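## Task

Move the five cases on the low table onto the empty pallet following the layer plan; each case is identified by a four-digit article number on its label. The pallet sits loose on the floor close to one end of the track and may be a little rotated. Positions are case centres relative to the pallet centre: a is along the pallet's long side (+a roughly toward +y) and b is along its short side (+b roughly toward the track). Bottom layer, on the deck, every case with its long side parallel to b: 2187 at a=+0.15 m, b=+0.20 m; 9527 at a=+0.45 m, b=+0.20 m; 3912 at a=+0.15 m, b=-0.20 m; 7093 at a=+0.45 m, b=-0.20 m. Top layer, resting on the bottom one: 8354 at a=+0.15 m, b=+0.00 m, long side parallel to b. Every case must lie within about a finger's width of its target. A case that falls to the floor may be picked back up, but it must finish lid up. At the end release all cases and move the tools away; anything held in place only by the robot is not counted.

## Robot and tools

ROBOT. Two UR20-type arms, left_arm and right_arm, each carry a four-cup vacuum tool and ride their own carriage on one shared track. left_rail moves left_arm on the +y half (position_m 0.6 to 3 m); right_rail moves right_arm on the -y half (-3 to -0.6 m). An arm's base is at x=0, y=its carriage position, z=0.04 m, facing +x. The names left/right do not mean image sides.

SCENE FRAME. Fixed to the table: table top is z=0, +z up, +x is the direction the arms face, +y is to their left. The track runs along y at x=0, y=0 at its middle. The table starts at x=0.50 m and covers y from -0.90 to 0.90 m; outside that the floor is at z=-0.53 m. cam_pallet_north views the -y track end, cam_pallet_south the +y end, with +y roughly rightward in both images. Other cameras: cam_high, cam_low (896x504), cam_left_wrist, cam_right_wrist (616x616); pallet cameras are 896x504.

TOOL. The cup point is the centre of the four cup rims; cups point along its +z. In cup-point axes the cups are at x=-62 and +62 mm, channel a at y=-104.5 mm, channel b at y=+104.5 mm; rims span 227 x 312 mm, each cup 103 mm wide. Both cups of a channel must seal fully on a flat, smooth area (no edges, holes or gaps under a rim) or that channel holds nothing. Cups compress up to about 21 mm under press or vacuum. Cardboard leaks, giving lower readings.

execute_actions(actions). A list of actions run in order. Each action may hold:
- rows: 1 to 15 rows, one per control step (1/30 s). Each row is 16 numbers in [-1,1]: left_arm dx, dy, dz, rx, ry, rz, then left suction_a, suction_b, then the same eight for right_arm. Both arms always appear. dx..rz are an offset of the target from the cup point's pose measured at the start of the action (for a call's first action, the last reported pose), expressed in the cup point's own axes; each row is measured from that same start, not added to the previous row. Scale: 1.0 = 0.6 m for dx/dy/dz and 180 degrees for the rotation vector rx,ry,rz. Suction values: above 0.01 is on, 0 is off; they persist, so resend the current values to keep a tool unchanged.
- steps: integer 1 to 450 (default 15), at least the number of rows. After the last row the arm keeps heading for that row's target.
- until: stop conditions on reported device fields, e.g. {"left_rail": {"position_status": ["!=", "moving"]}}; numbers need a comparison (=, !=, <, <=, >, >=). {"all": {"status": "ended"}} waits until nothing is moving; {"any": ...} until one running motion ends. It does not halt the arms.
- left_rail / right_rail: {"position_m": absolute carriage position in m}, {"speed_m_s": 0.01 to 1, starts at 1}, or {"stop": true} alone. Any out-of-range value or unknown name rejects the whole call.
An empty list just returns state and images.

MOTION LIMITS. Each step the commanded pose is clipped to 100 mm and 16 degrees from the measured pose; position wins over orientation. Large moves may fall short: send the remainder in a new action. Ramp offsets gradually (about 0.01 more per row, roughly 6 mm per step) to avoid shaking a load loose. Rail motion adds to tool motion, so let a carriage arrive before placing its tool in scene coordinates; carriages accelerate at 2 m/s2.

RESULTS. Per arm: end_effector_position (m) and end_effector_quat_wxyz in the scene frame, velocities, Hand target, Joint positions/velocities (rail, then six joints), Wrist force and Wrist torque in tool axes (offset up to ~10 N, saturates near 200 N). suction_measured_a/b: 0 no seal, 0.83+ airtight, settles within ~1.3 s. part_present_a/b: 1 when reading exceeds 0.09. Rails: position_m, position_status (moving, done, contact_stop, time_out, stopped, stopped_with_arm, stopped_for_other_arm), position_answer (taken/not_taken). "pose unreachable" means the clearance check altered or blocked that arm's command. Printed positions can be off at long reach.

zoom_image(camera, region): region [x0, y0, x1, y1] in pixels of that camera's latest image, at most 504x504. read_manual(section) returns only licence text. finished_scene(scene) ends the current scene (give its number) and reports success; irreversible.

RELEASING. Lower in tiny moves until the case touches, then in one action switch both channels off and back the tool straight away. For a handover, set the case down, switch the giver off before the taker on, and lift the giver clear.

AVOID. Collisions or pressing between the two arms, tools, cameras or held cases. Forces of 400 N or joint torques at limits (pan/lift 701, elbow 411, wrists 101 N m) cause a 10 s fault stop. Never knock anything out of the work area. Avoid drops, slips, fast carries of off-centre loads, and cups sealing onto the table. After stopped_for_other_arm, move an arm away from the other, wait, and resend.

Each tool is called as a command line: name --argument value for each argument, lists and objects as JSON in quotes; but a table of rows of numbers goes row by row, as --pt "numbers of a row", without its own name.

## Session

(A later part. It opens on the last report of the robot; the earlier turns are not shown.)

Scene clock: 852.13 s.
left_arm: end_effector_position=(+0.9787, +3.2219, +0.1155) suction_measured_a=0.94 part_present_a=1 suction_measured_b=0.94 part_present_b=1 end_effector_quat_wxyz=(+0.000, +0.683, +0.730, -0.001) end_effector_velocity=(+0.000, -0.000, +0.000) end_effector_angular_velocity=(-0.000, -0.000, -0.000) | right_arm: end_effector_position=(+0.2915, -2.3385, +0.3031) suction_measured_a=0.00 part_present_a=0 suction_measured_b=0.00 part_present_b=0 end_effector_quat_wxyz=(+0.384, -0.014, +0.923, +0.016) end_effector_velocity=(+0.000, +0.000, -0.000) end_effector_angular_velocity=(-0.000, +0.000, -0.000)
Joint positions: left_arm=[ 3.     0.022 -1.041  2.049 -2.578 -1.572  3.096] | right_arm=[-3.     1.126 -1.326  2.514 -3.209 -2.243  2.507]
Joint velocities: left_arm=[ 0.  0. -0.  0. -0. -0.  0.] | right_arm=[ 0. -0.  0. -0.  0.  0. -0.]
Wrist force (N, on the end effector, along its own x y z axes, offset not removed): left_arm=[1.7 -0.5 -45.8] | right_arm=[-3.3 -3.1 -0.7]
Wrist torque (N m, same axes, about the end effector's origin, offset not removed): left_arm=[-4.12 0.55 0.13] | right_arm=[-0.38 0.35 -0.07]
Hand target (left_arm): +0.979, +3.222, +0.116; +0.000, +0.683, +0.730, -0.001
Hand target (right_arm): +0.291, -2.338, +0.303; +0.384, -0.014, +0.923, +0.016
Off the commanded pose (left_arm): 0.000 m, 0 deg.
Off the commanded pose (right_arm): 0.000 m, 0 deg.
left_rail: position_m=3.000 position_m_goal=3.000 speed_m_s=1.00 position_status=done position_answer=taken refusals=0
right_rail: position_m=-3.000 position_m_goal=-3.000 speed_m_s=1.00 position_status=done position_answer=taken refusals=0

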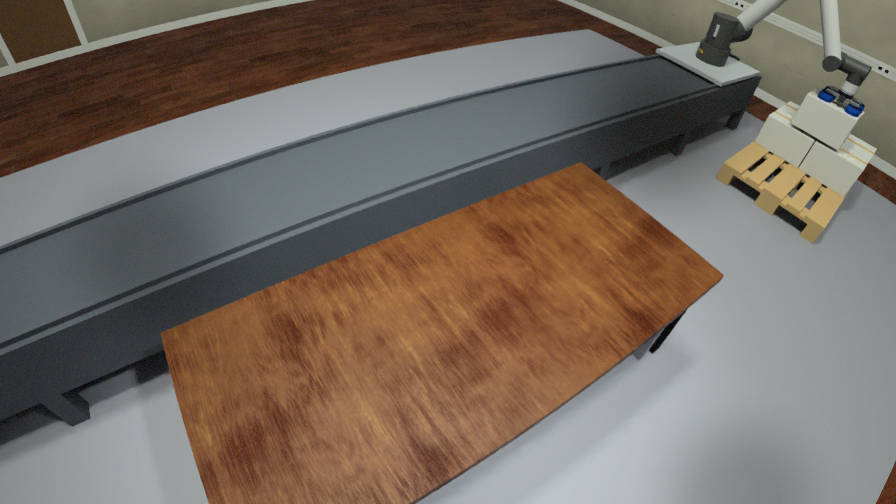

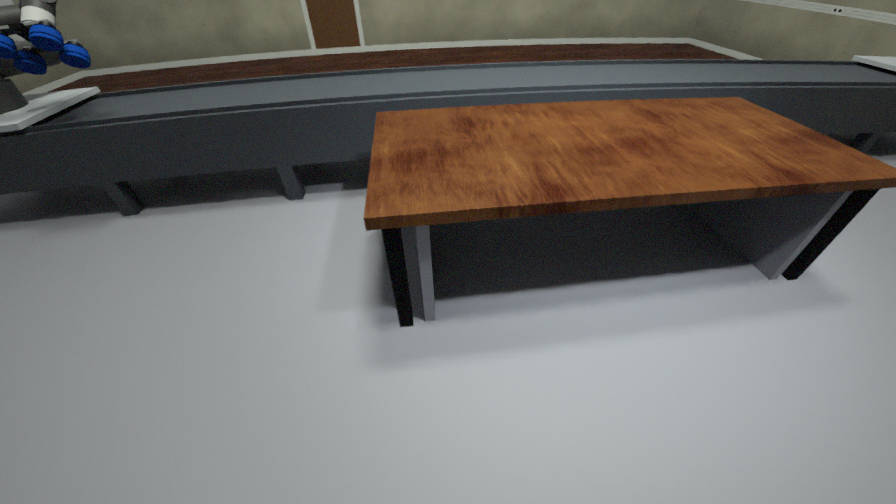

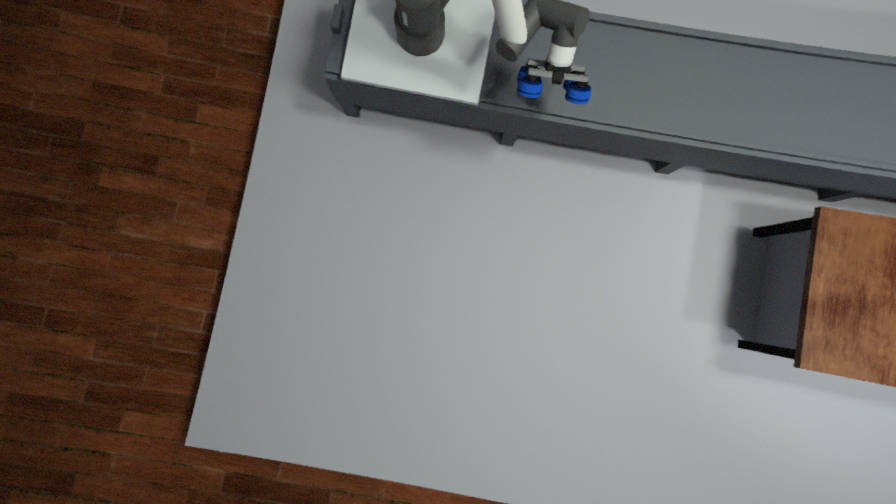

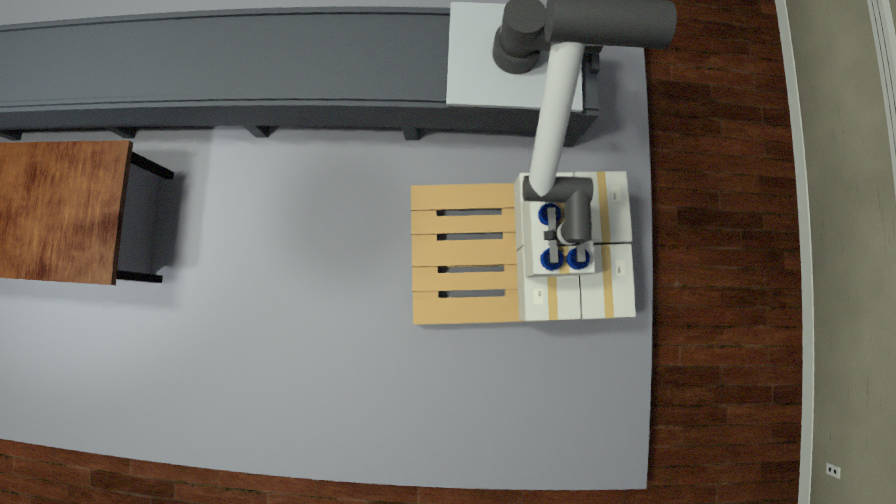

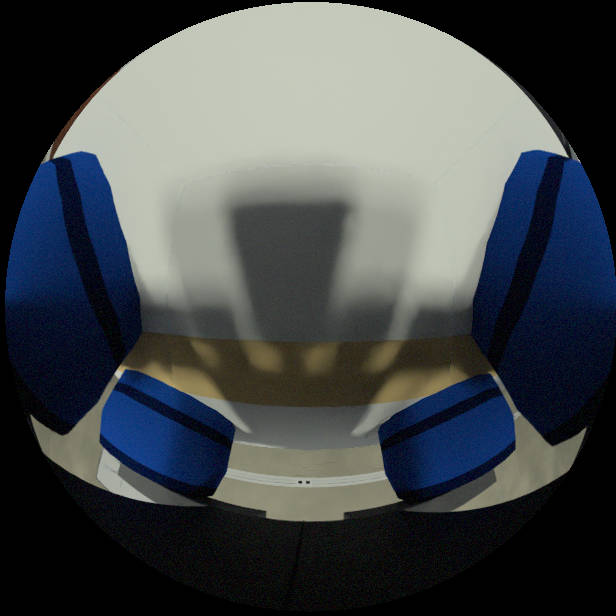

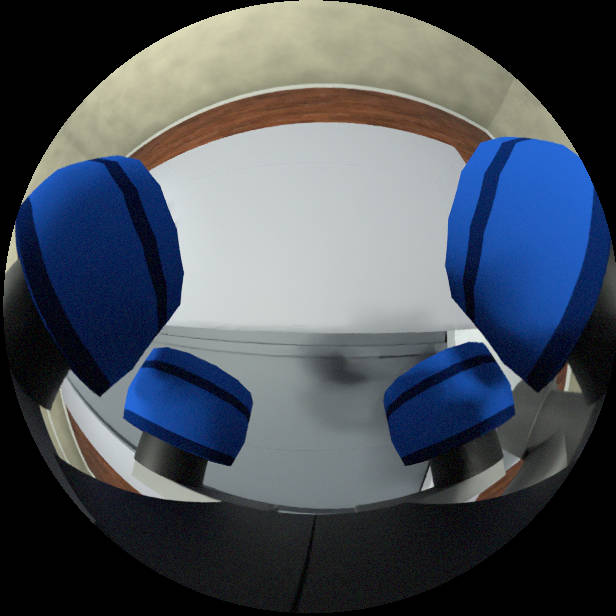

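execute_actions --actions '[{"rows": [[-0.003,0.01,0,0,0,0,1,1,0,0,0,0,0,0,0,0],[-0.006,0.02,0,0,0,0,1,1,0,0,0,0,0,0,0,0],[-0.009,0.03,0.005,0,0,0,1,1,0,0,0,0,0,0,0,0],[-0.010,0.034,0.010,0,0,0,1,1,0,0,0,0,0,0,0,0],[-0.010,0.034,0.015,0,0,0,1,1,0,0,0,0,0,0,0,0]], "steps": 14}]'

Scene clock: 880.23 s.
left_arm: end_effector_position=(+0.9982, +3.2175, +0.1072) suction_measured_a=0.94 part_present_a=1 suction_measured_b=0.94 part_present_b=1 end_effector_quat_wxyz=(+0.000, +0.683, +0.730, -0.001) end_effector_velocity=(+0.010, -0.002, -0.006) end_effector_angular_velocity=(+0.000, -0.001, +0.000) | right_arm: end_effector_position=(+0.2915, -2.3385, +0.3031) suction_measured_a=0.00 part_present_a=0 suction_measured_b=0.00 part_present_b=0 end_effector_quat_wxyz=(+0.384, -0.014, +0.923, +0.016) end_effector_velocity=(-0.000, -0.000, +0.000) end_effector_angular_velocity=(-0.000, -0.000, +0.000)
Joint positions: left_arm=[ 3.     0.017 -1.019  2.024 -2.574 -1.572  3.091] | right_arm=[-3.     1.126 -1.326  2.514 -3.209 -2.243  2.507]
Joint velocities: left_arm=[ 0.    -0.002  0.013 -0.012 -0.002 -0.    -0.002] | right_arm=[ 0.  0. -0.  0. -0. -0. -0.]
Wrist force (N, on the end effector, along its own x y z axes, offset not removed): left_arm=[1.1 -1.4 -47.0] | right_arm=[-2.4 -1.4 -4.6]
Wrist torque (N m, same axes, about the end effector's origin, offset not removed): left_arm=[-4.61 0.55 -0.10] | right_arm=[-0.15 0.27 -0.06]
Hand target (left_arm): +0.999, +3.217, +0.106; +0.000, +0.683, +0.730, -0.001
Hand target (right_arm): +0.291, -2.338, +0.303; +0.384, -0.014, +0.923, +0.016
Off the commanded pose (left_arm): 0.001 m, 0 deg.
Off the commanded pose (right_arm): 0.000 m, 0 deg.
left_rail: position_m=3.000 position_m_goal=3.000 speed_m_s=1.00 position_status=done position_answer=taken refusals=0
right_rail: position_m=-3.000 position_m_goal=-3.000 speed_m_s=1.00 position_status=done position_answer=taken refusals=0

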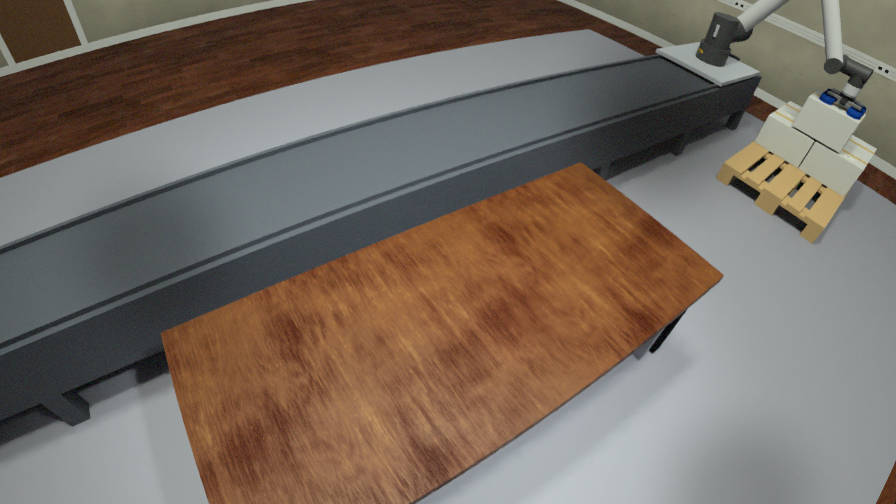

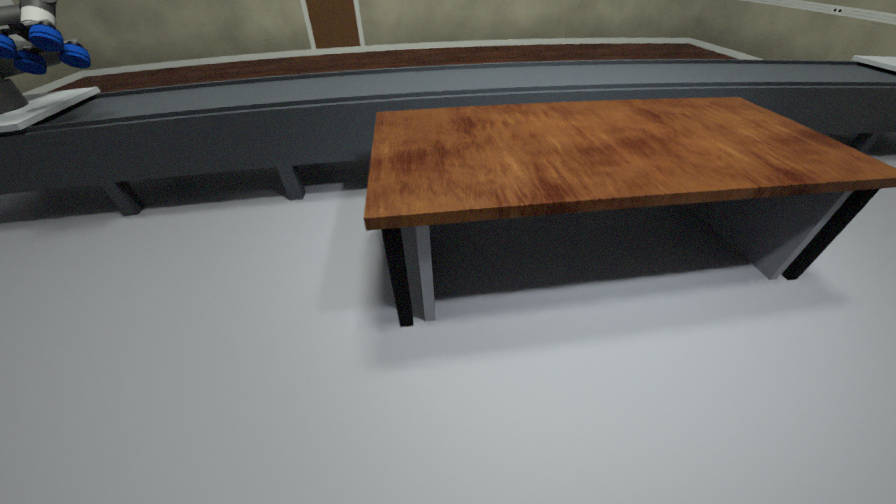

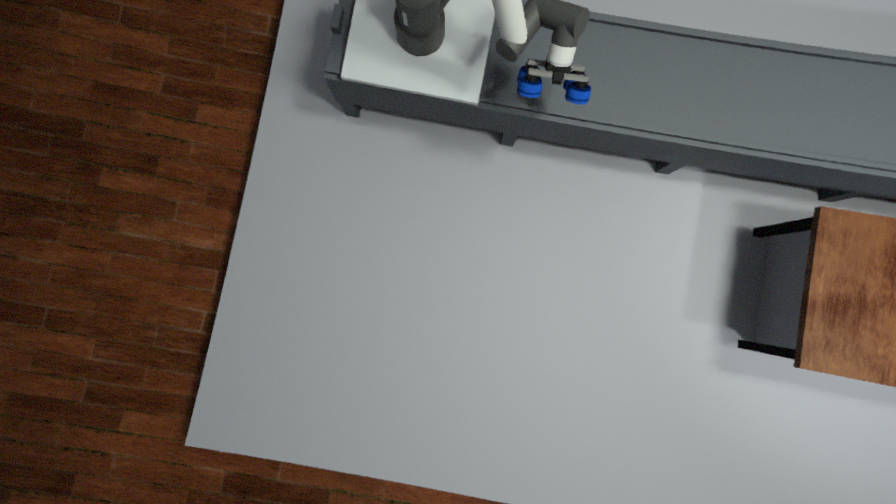

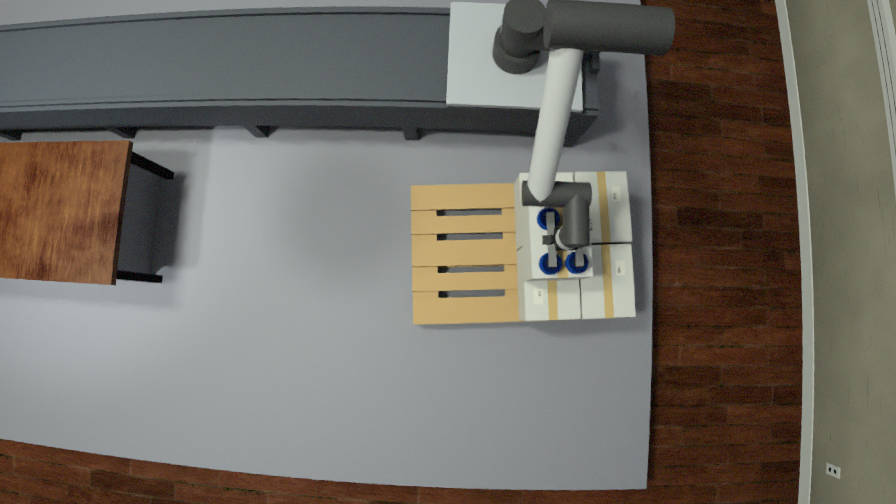

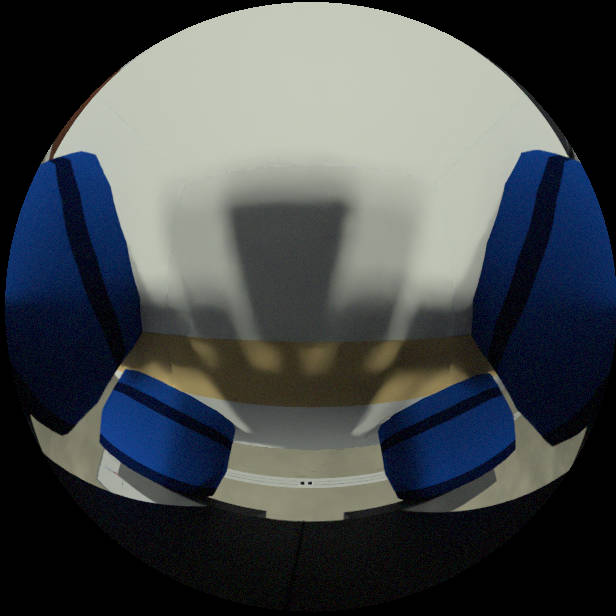

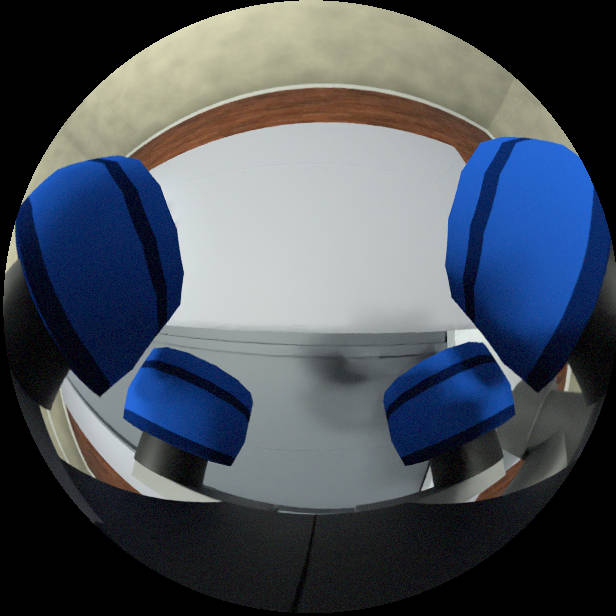

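zoom_image --camera "cam_high" --region '[760, 85, 880, 185]'

zoom_image --camera "cam_pallet_south" --region '[505, 230, 565, 300]'

zoom_image --camera "cam_pallet_south" --region '[505, 165, 605, 245]'

Region (760, 85, 880, 185) of cam_high's 896x504 image, scaled by 4.200, with more detail than that image has.

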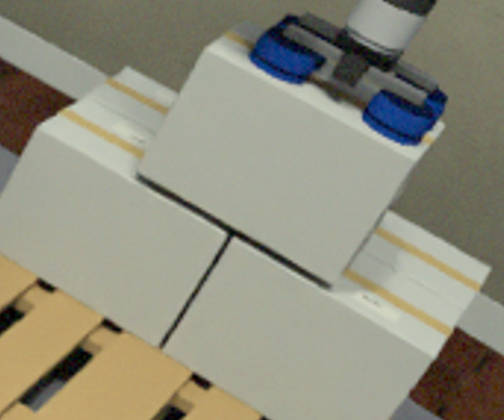

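Region (505, 230, 565, 300) of cam_pallet_south's 896x504 image, scaled by 7.200, with more detail than that image has; it fills the left 432 columns of this view, and the rest is white.

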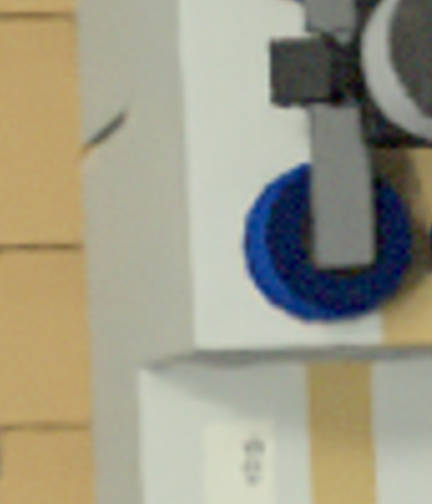

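Region (505, 165, 605, 245) of cam_pallet_south's 896x504 image, scaled by 5.040, with more detail than that image has; it fills the top 403 rows of this view, and the rest is white.

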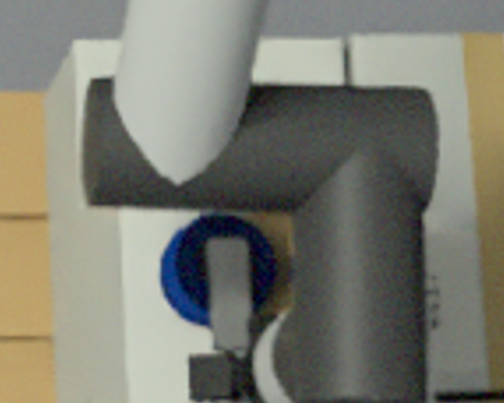

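execute_actions --actions '[{"rows": [[0,0,0.004,0,0,0,1,1,0,0,0,0,0,0,0,0],[0,0,0.008,0,0,0,1,1,0,0,0,0,0,0,0,0],[0,0,0.012,0,0,0,1,1,0,0,0,0,0,0,0,0],[0,0,0.016,0,0,0,1,1,0,0,0,0,0,0,0,0],[0,0,0.019,0,0,0,1,1,0,0,0,0,0,0,0,0]], "steps": 10}]'

Scene clock: 887.67 s.
left_arm: end_effector_position=(+0.9985, +3.2173, +0.0980) suction_measured_a=0.94 part_present_a=1 suction_measured_b=0.94 part_present_b=1 end_effector_quat_wxyz=(+0.000, +0.683, +0.730, -0.001) end_effector_velocity=(-0.002, +0.001, -0.019) end_effector_angular_velocity=(-0.000, +0.001, -0.001) | right_arm: end_effector_position=(+0.2915, -2.3385, +0.3031) suction_measured_a=0.00 part_present_a=0 suction_measured_b=0.00 part_present_b=0 end_effector_quat_wxyz=(+0.384, -0.014, +0.923, +0.016) end_effector_velocity=(-0.000, -0.000, +0.000) end_effector_angular_velocity=(+0.000, -0.000, +0.000)
Joint positions: left_arm=[ 3.     0.017 -1.009  2.025 -2.586 -1.572  3.091] | right_arm=[-3.     1.126 -1.326  2.514 -3.209 -2.243  2.507]
Joint velocities: left_arm=[ 0.     0.001  0.02   0.006 -0.024 -0.     0.001] | right_arm=[ 0.  0. -0.  0.  0. -0. -0.]
Wrist force (N, on the end effector, along its own x y z axes, offset not removed): left_arm=[3.5 -1.6 -39.7] | right_arm=[-0.8 -1.5 -3.1]
Wrist torque (N m, same axes, about the end effector's origin, offset not removed): left_arm=[-4.41 0.20 0.12] | right_arm=[-0.10 0.06 -0.07]
Hand target (left_arm): +0.998, +3.217, +0.096; +0.000, +0.683, +0.730, -0.001
Hand target (right_arm): +0.291, -2.338, +0.303; +0.384, -0.014, +0.923, +0.016
Off the commanded pose (left_arm): 0.002 m, 0 deg.
Off the commanded pose (right_arm): 0.000 m, 0 deg.
left_rail: position_m=3.000 position_m_goal=3.000 speed_m_s=1.00 position_status=done position_answer=taken refusals=0
right_rail: position_m=-3.000 position_m_goal=-3.000 speed_m_s=1.00 position_status=done position_answer=taken refusals=0

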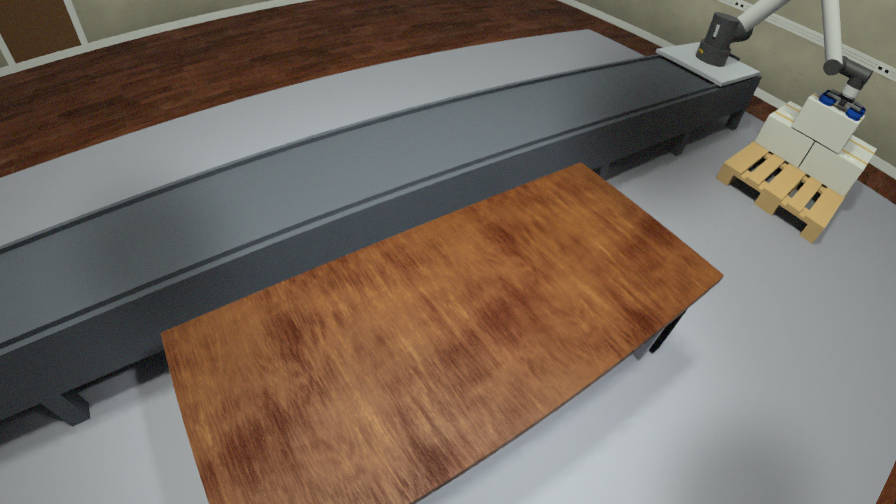

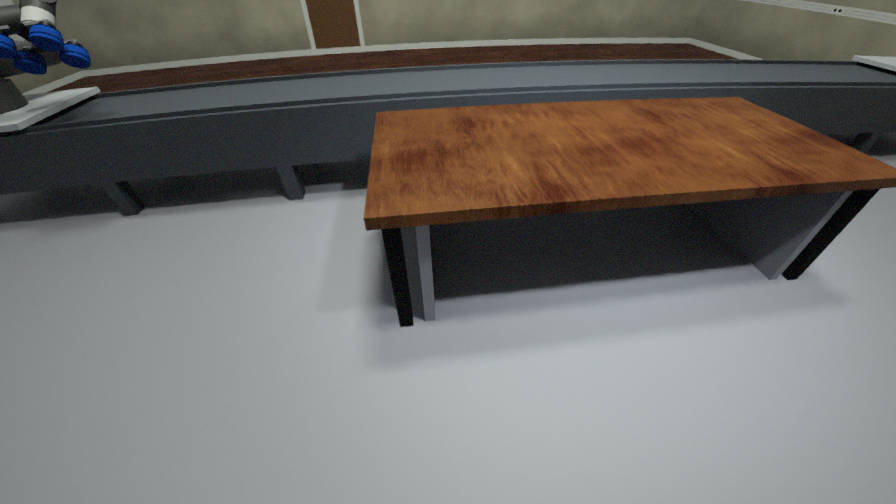

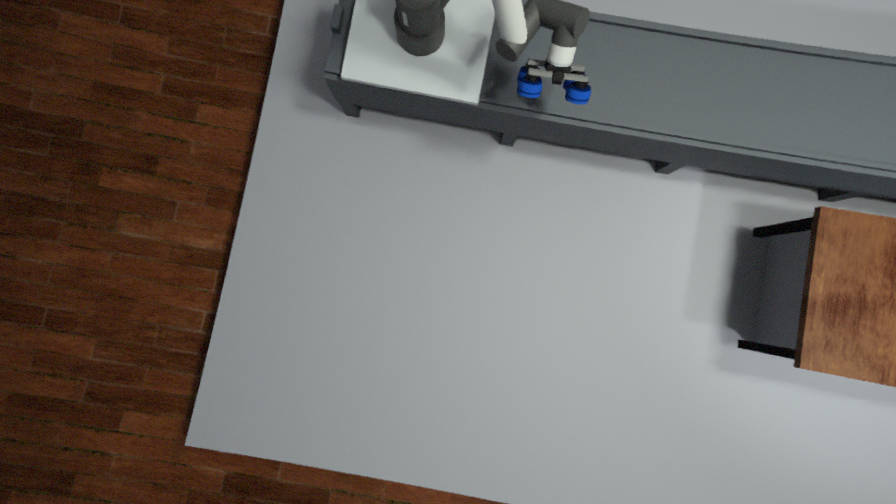

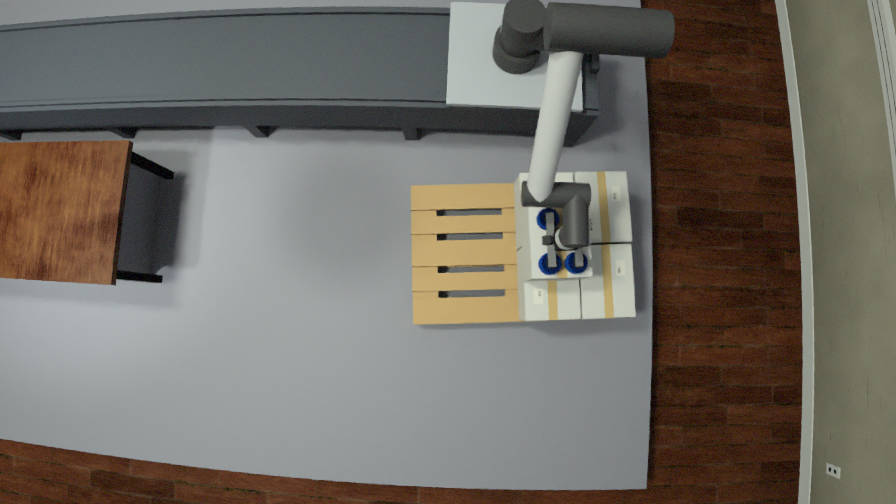

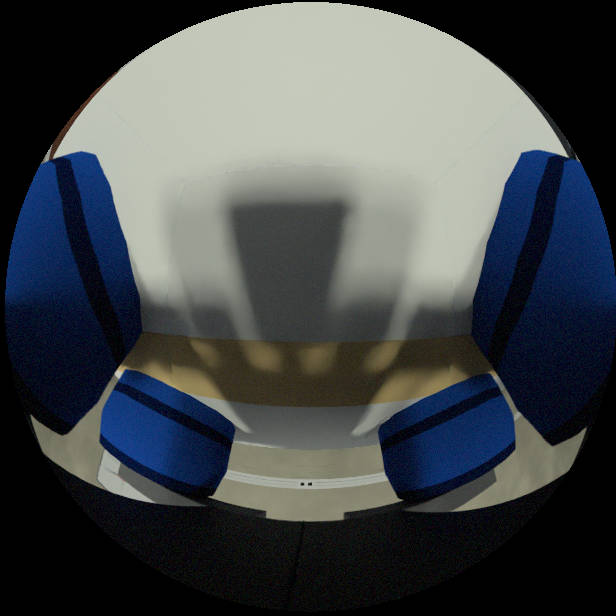

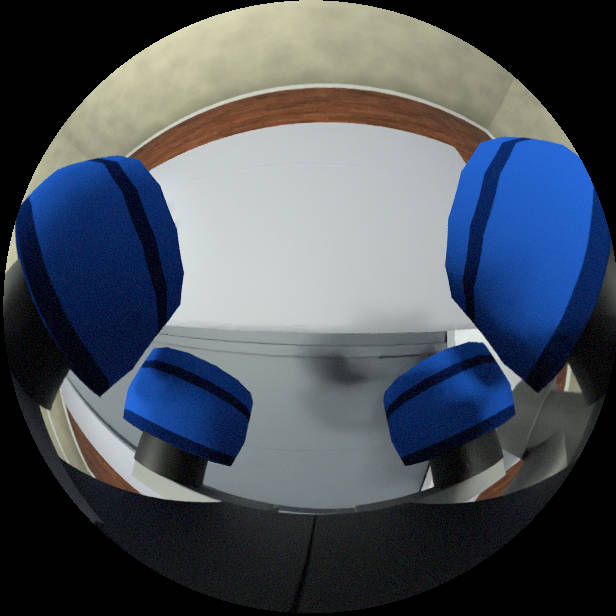

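execute_actions --actions '[{"rows": [[0,0,-0.002,0,0,0,0,0,0,0,0,0,0,0,0,0],[0,0,-0.006,0,0,0,0,0,0,0,0,0,0,0,0,0],[0,0,-0.010,0,0,0,0,0,0,0,0,0,0,0,0,0],[0,0,-0.014,0,0,0,0,0,0,0,0,0,0,0,0,0],[0,0,-0.018,0,0,0,0,0,0,0,0,0,0,0,0,0],[0,0,-0.022,0,0,0,0,0,0,0,0,0,0,0,0,0],[0,0,-0.026,0,0,0,0,0,0,0,0,0,0,0,0,0],[0,0,-0.030,0,0,0,0,0,0,0,0,0,0,0,0,0],[0,0,-0.035,0,0,0,0,0,0,0,0,0,0,0,0,0],[0,0,-0.042,0,0,0,0,0,0,0,0,0,0,0,0,0],[0,0,-0.052,0,0,0,0,0,0,0,0,0,0,0,0,0],[0,0,-0.066,0,0,0,0,0,0,0,0,0,0,0,0,0],[0,0,-0.082,0,0,0,0,0,0,0,0,0,0,0,0,0],[0,0,-0.10,0,0,0,0,0,0,0,0,0,0,0,0,0],[0,0,-0.12,0,0,0,0,0,0,0,0,0,0,0,0,0]], "steps": 16}, {"rows": [[0,0,-0.05,0,0,0,0,0,0,0,0,0,0,0,0,0],[0,0,-0.10,0,0,0,0,0,0,0,0,0,0,0,0,0],[0,0,-0.16,0,0,0,0,0,0,0,0,0,0,0,0,0],[0,0,-0.22,0,0,0,0,0,0,0,0,0,0,0,0,0]], "steps": 12}, {"left_rail": {"position_m": 2.3}, "steps": 60, "until": {"left_rail": {"position_status": ["!=", "moving"]}}}]'

Scene clock: 894.50 s.
left_arm: end_effector_position=(+0.9983, +2.5174, +0.2673) suction_measured_a=0.00 part_present_a=0 suction_measured_b=0.00 part_present_b=0 end_effector_quat_wxyz=(-0.000, +0.683, +0.730, -0.001) end_effector_velocity=(-0.001, +0.002, +0.000) end_effector_angular_velocity=(-0.000, +0.000, +0.002) | right_arm: end_effector_position=(+0.2915, -2.3385, +0.3031) suction_measured_a=0.00 part_present_a=0 suction_measured_b=0.00 part_present_b=0 end_effector_quat_wxyz=(+0.384, -0.014, +0.923, +0.016) end_effector_velocity=(+0.000, -0.000, -0.000) end_effector_angular_velocity=(-0.000, +0.000, +0.000)
Joint positions: left_arm=[ 2.3    0.017 -1.179  1.967 -2.358 -1.572  3.091] | right_arm=[-3.     1.126 -1.326  2.514 -3.209 -2.243  2.507]
Joint velocities: left_arm=[ 0.     0.002 -0.     0.     0.    -0.     0.   ] | right_arm=[ 0. -0.  0. -0.  0. -0. -0.]
Wrist force (N, on the end effector, along its own x y z axes, offset not removed): left_arm=[1.1 -2.3 -0.6] | right_arm=[0.0 -3.7 -0.9]
Wrist torque (N m, same axes, about the end effector's origin, offset not removed): left_arm=[-1.05 -0.31 0.13] | right_arm=[-0.44 -0.06 -0.06]
Hand target (left_arm): +0.998, +2.518, +0.267; -0.000, +0.683, +0.730, -0.001
Hand target (right_arm): +0.291, -2.338, +0.303; +0.384, -0.014, +0.923, +0.016
Off the commanded pose (left_arm): 0.000 m, 0 deg.
Off the commanded pose (right_arm): 0.000 m, 0 deg.
left_rail: position_m=2.300 position_m_goal=2.300 speed_m_s=1.00 position_status=done position_answer=taken refusals=0
right_rail: position_m=-3.000 position_m_goal=-3.000 speed_m_s=1.00 position_status=done position_answer=taken refusals=0

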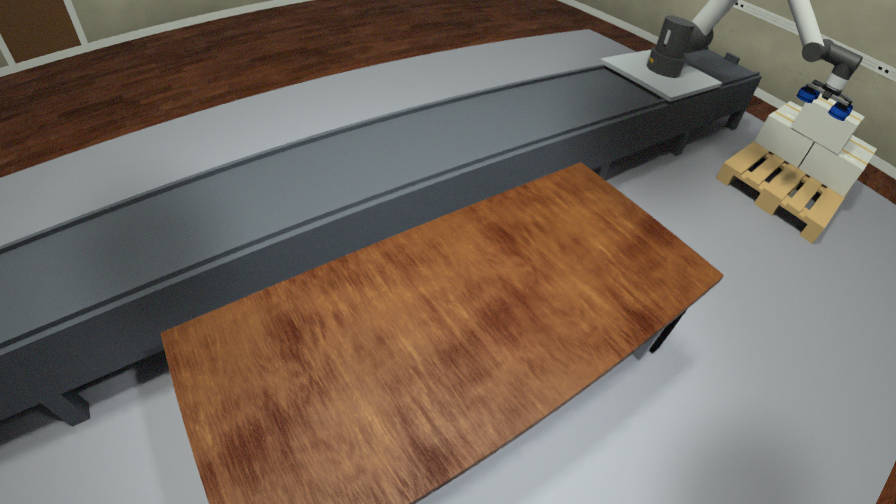

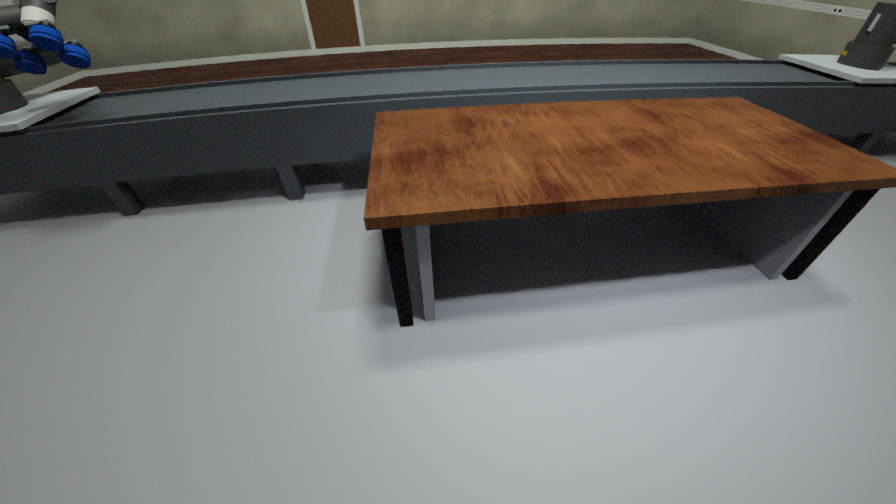

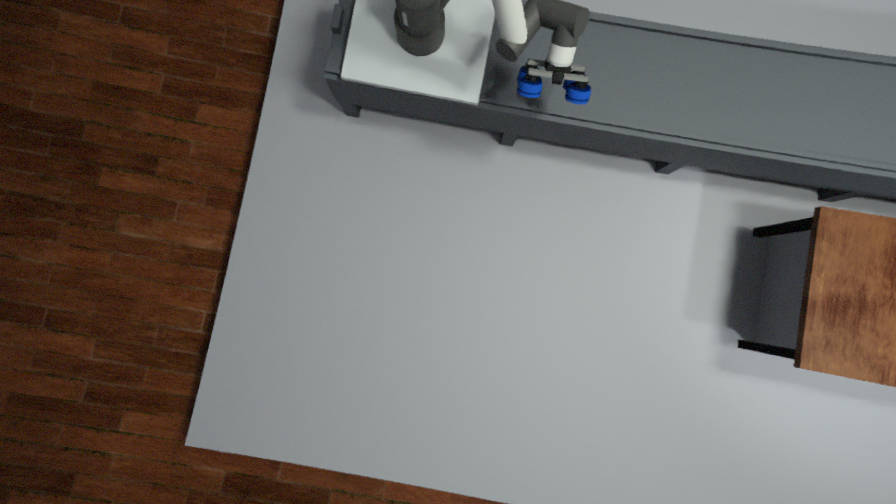

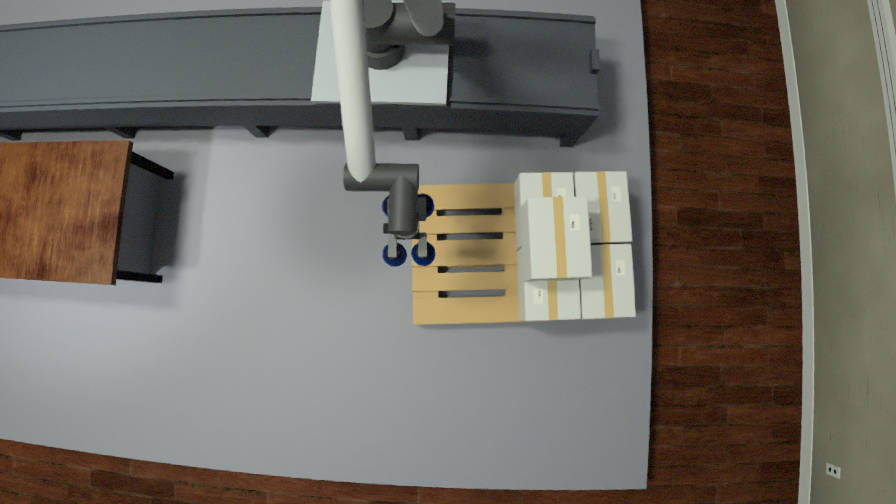

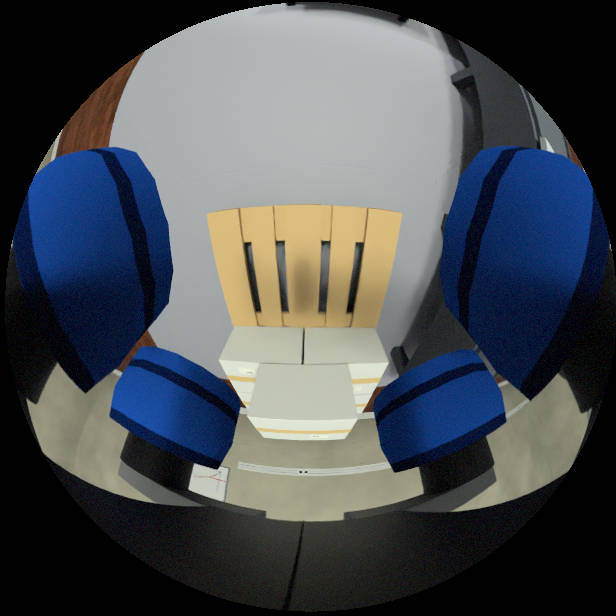

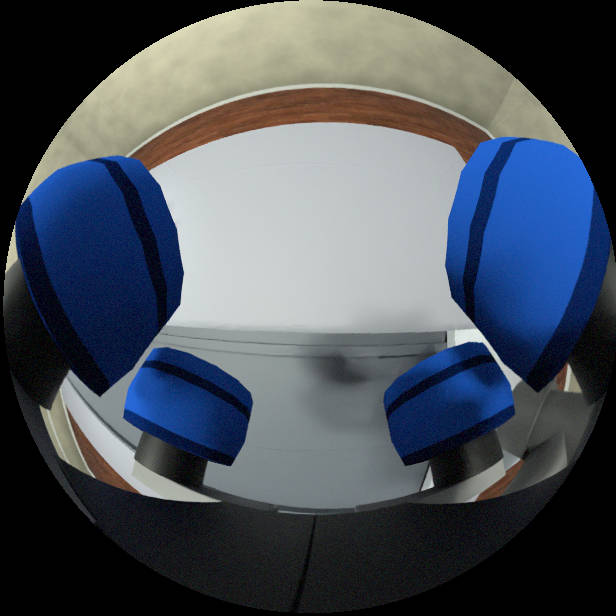

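zoom_image --camera "cam_pallet_south" --region '[500, 160, 650, 335]'

zoom_image --camera "cam_left_wrist" --region '[200, 300, 410, 450]'

Region (500, 160, 650, 335) of cam_pallet_south's 896x504 image, scaled by 2.880, with more detail than that image has; it fills the left 432 columns of this view, and the rest is white.

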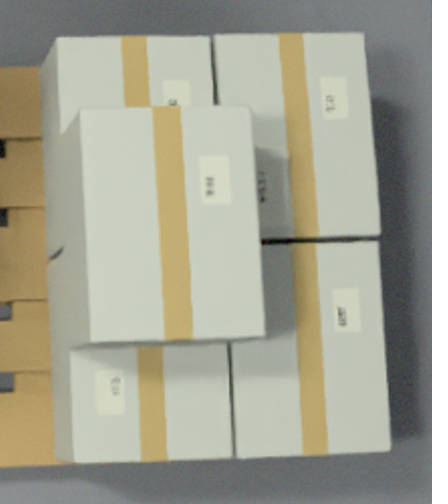

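Region (200, 300, 410, 450) of cam_left_wrist's 616x616 image, scaled by 2.400, with more detail than that image has; it fills the top 360 rows of this view, and the rest is white.

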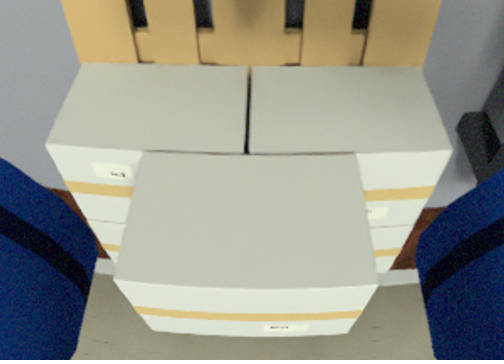

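finished_scene --scene 1

The scene is finished: the task was done.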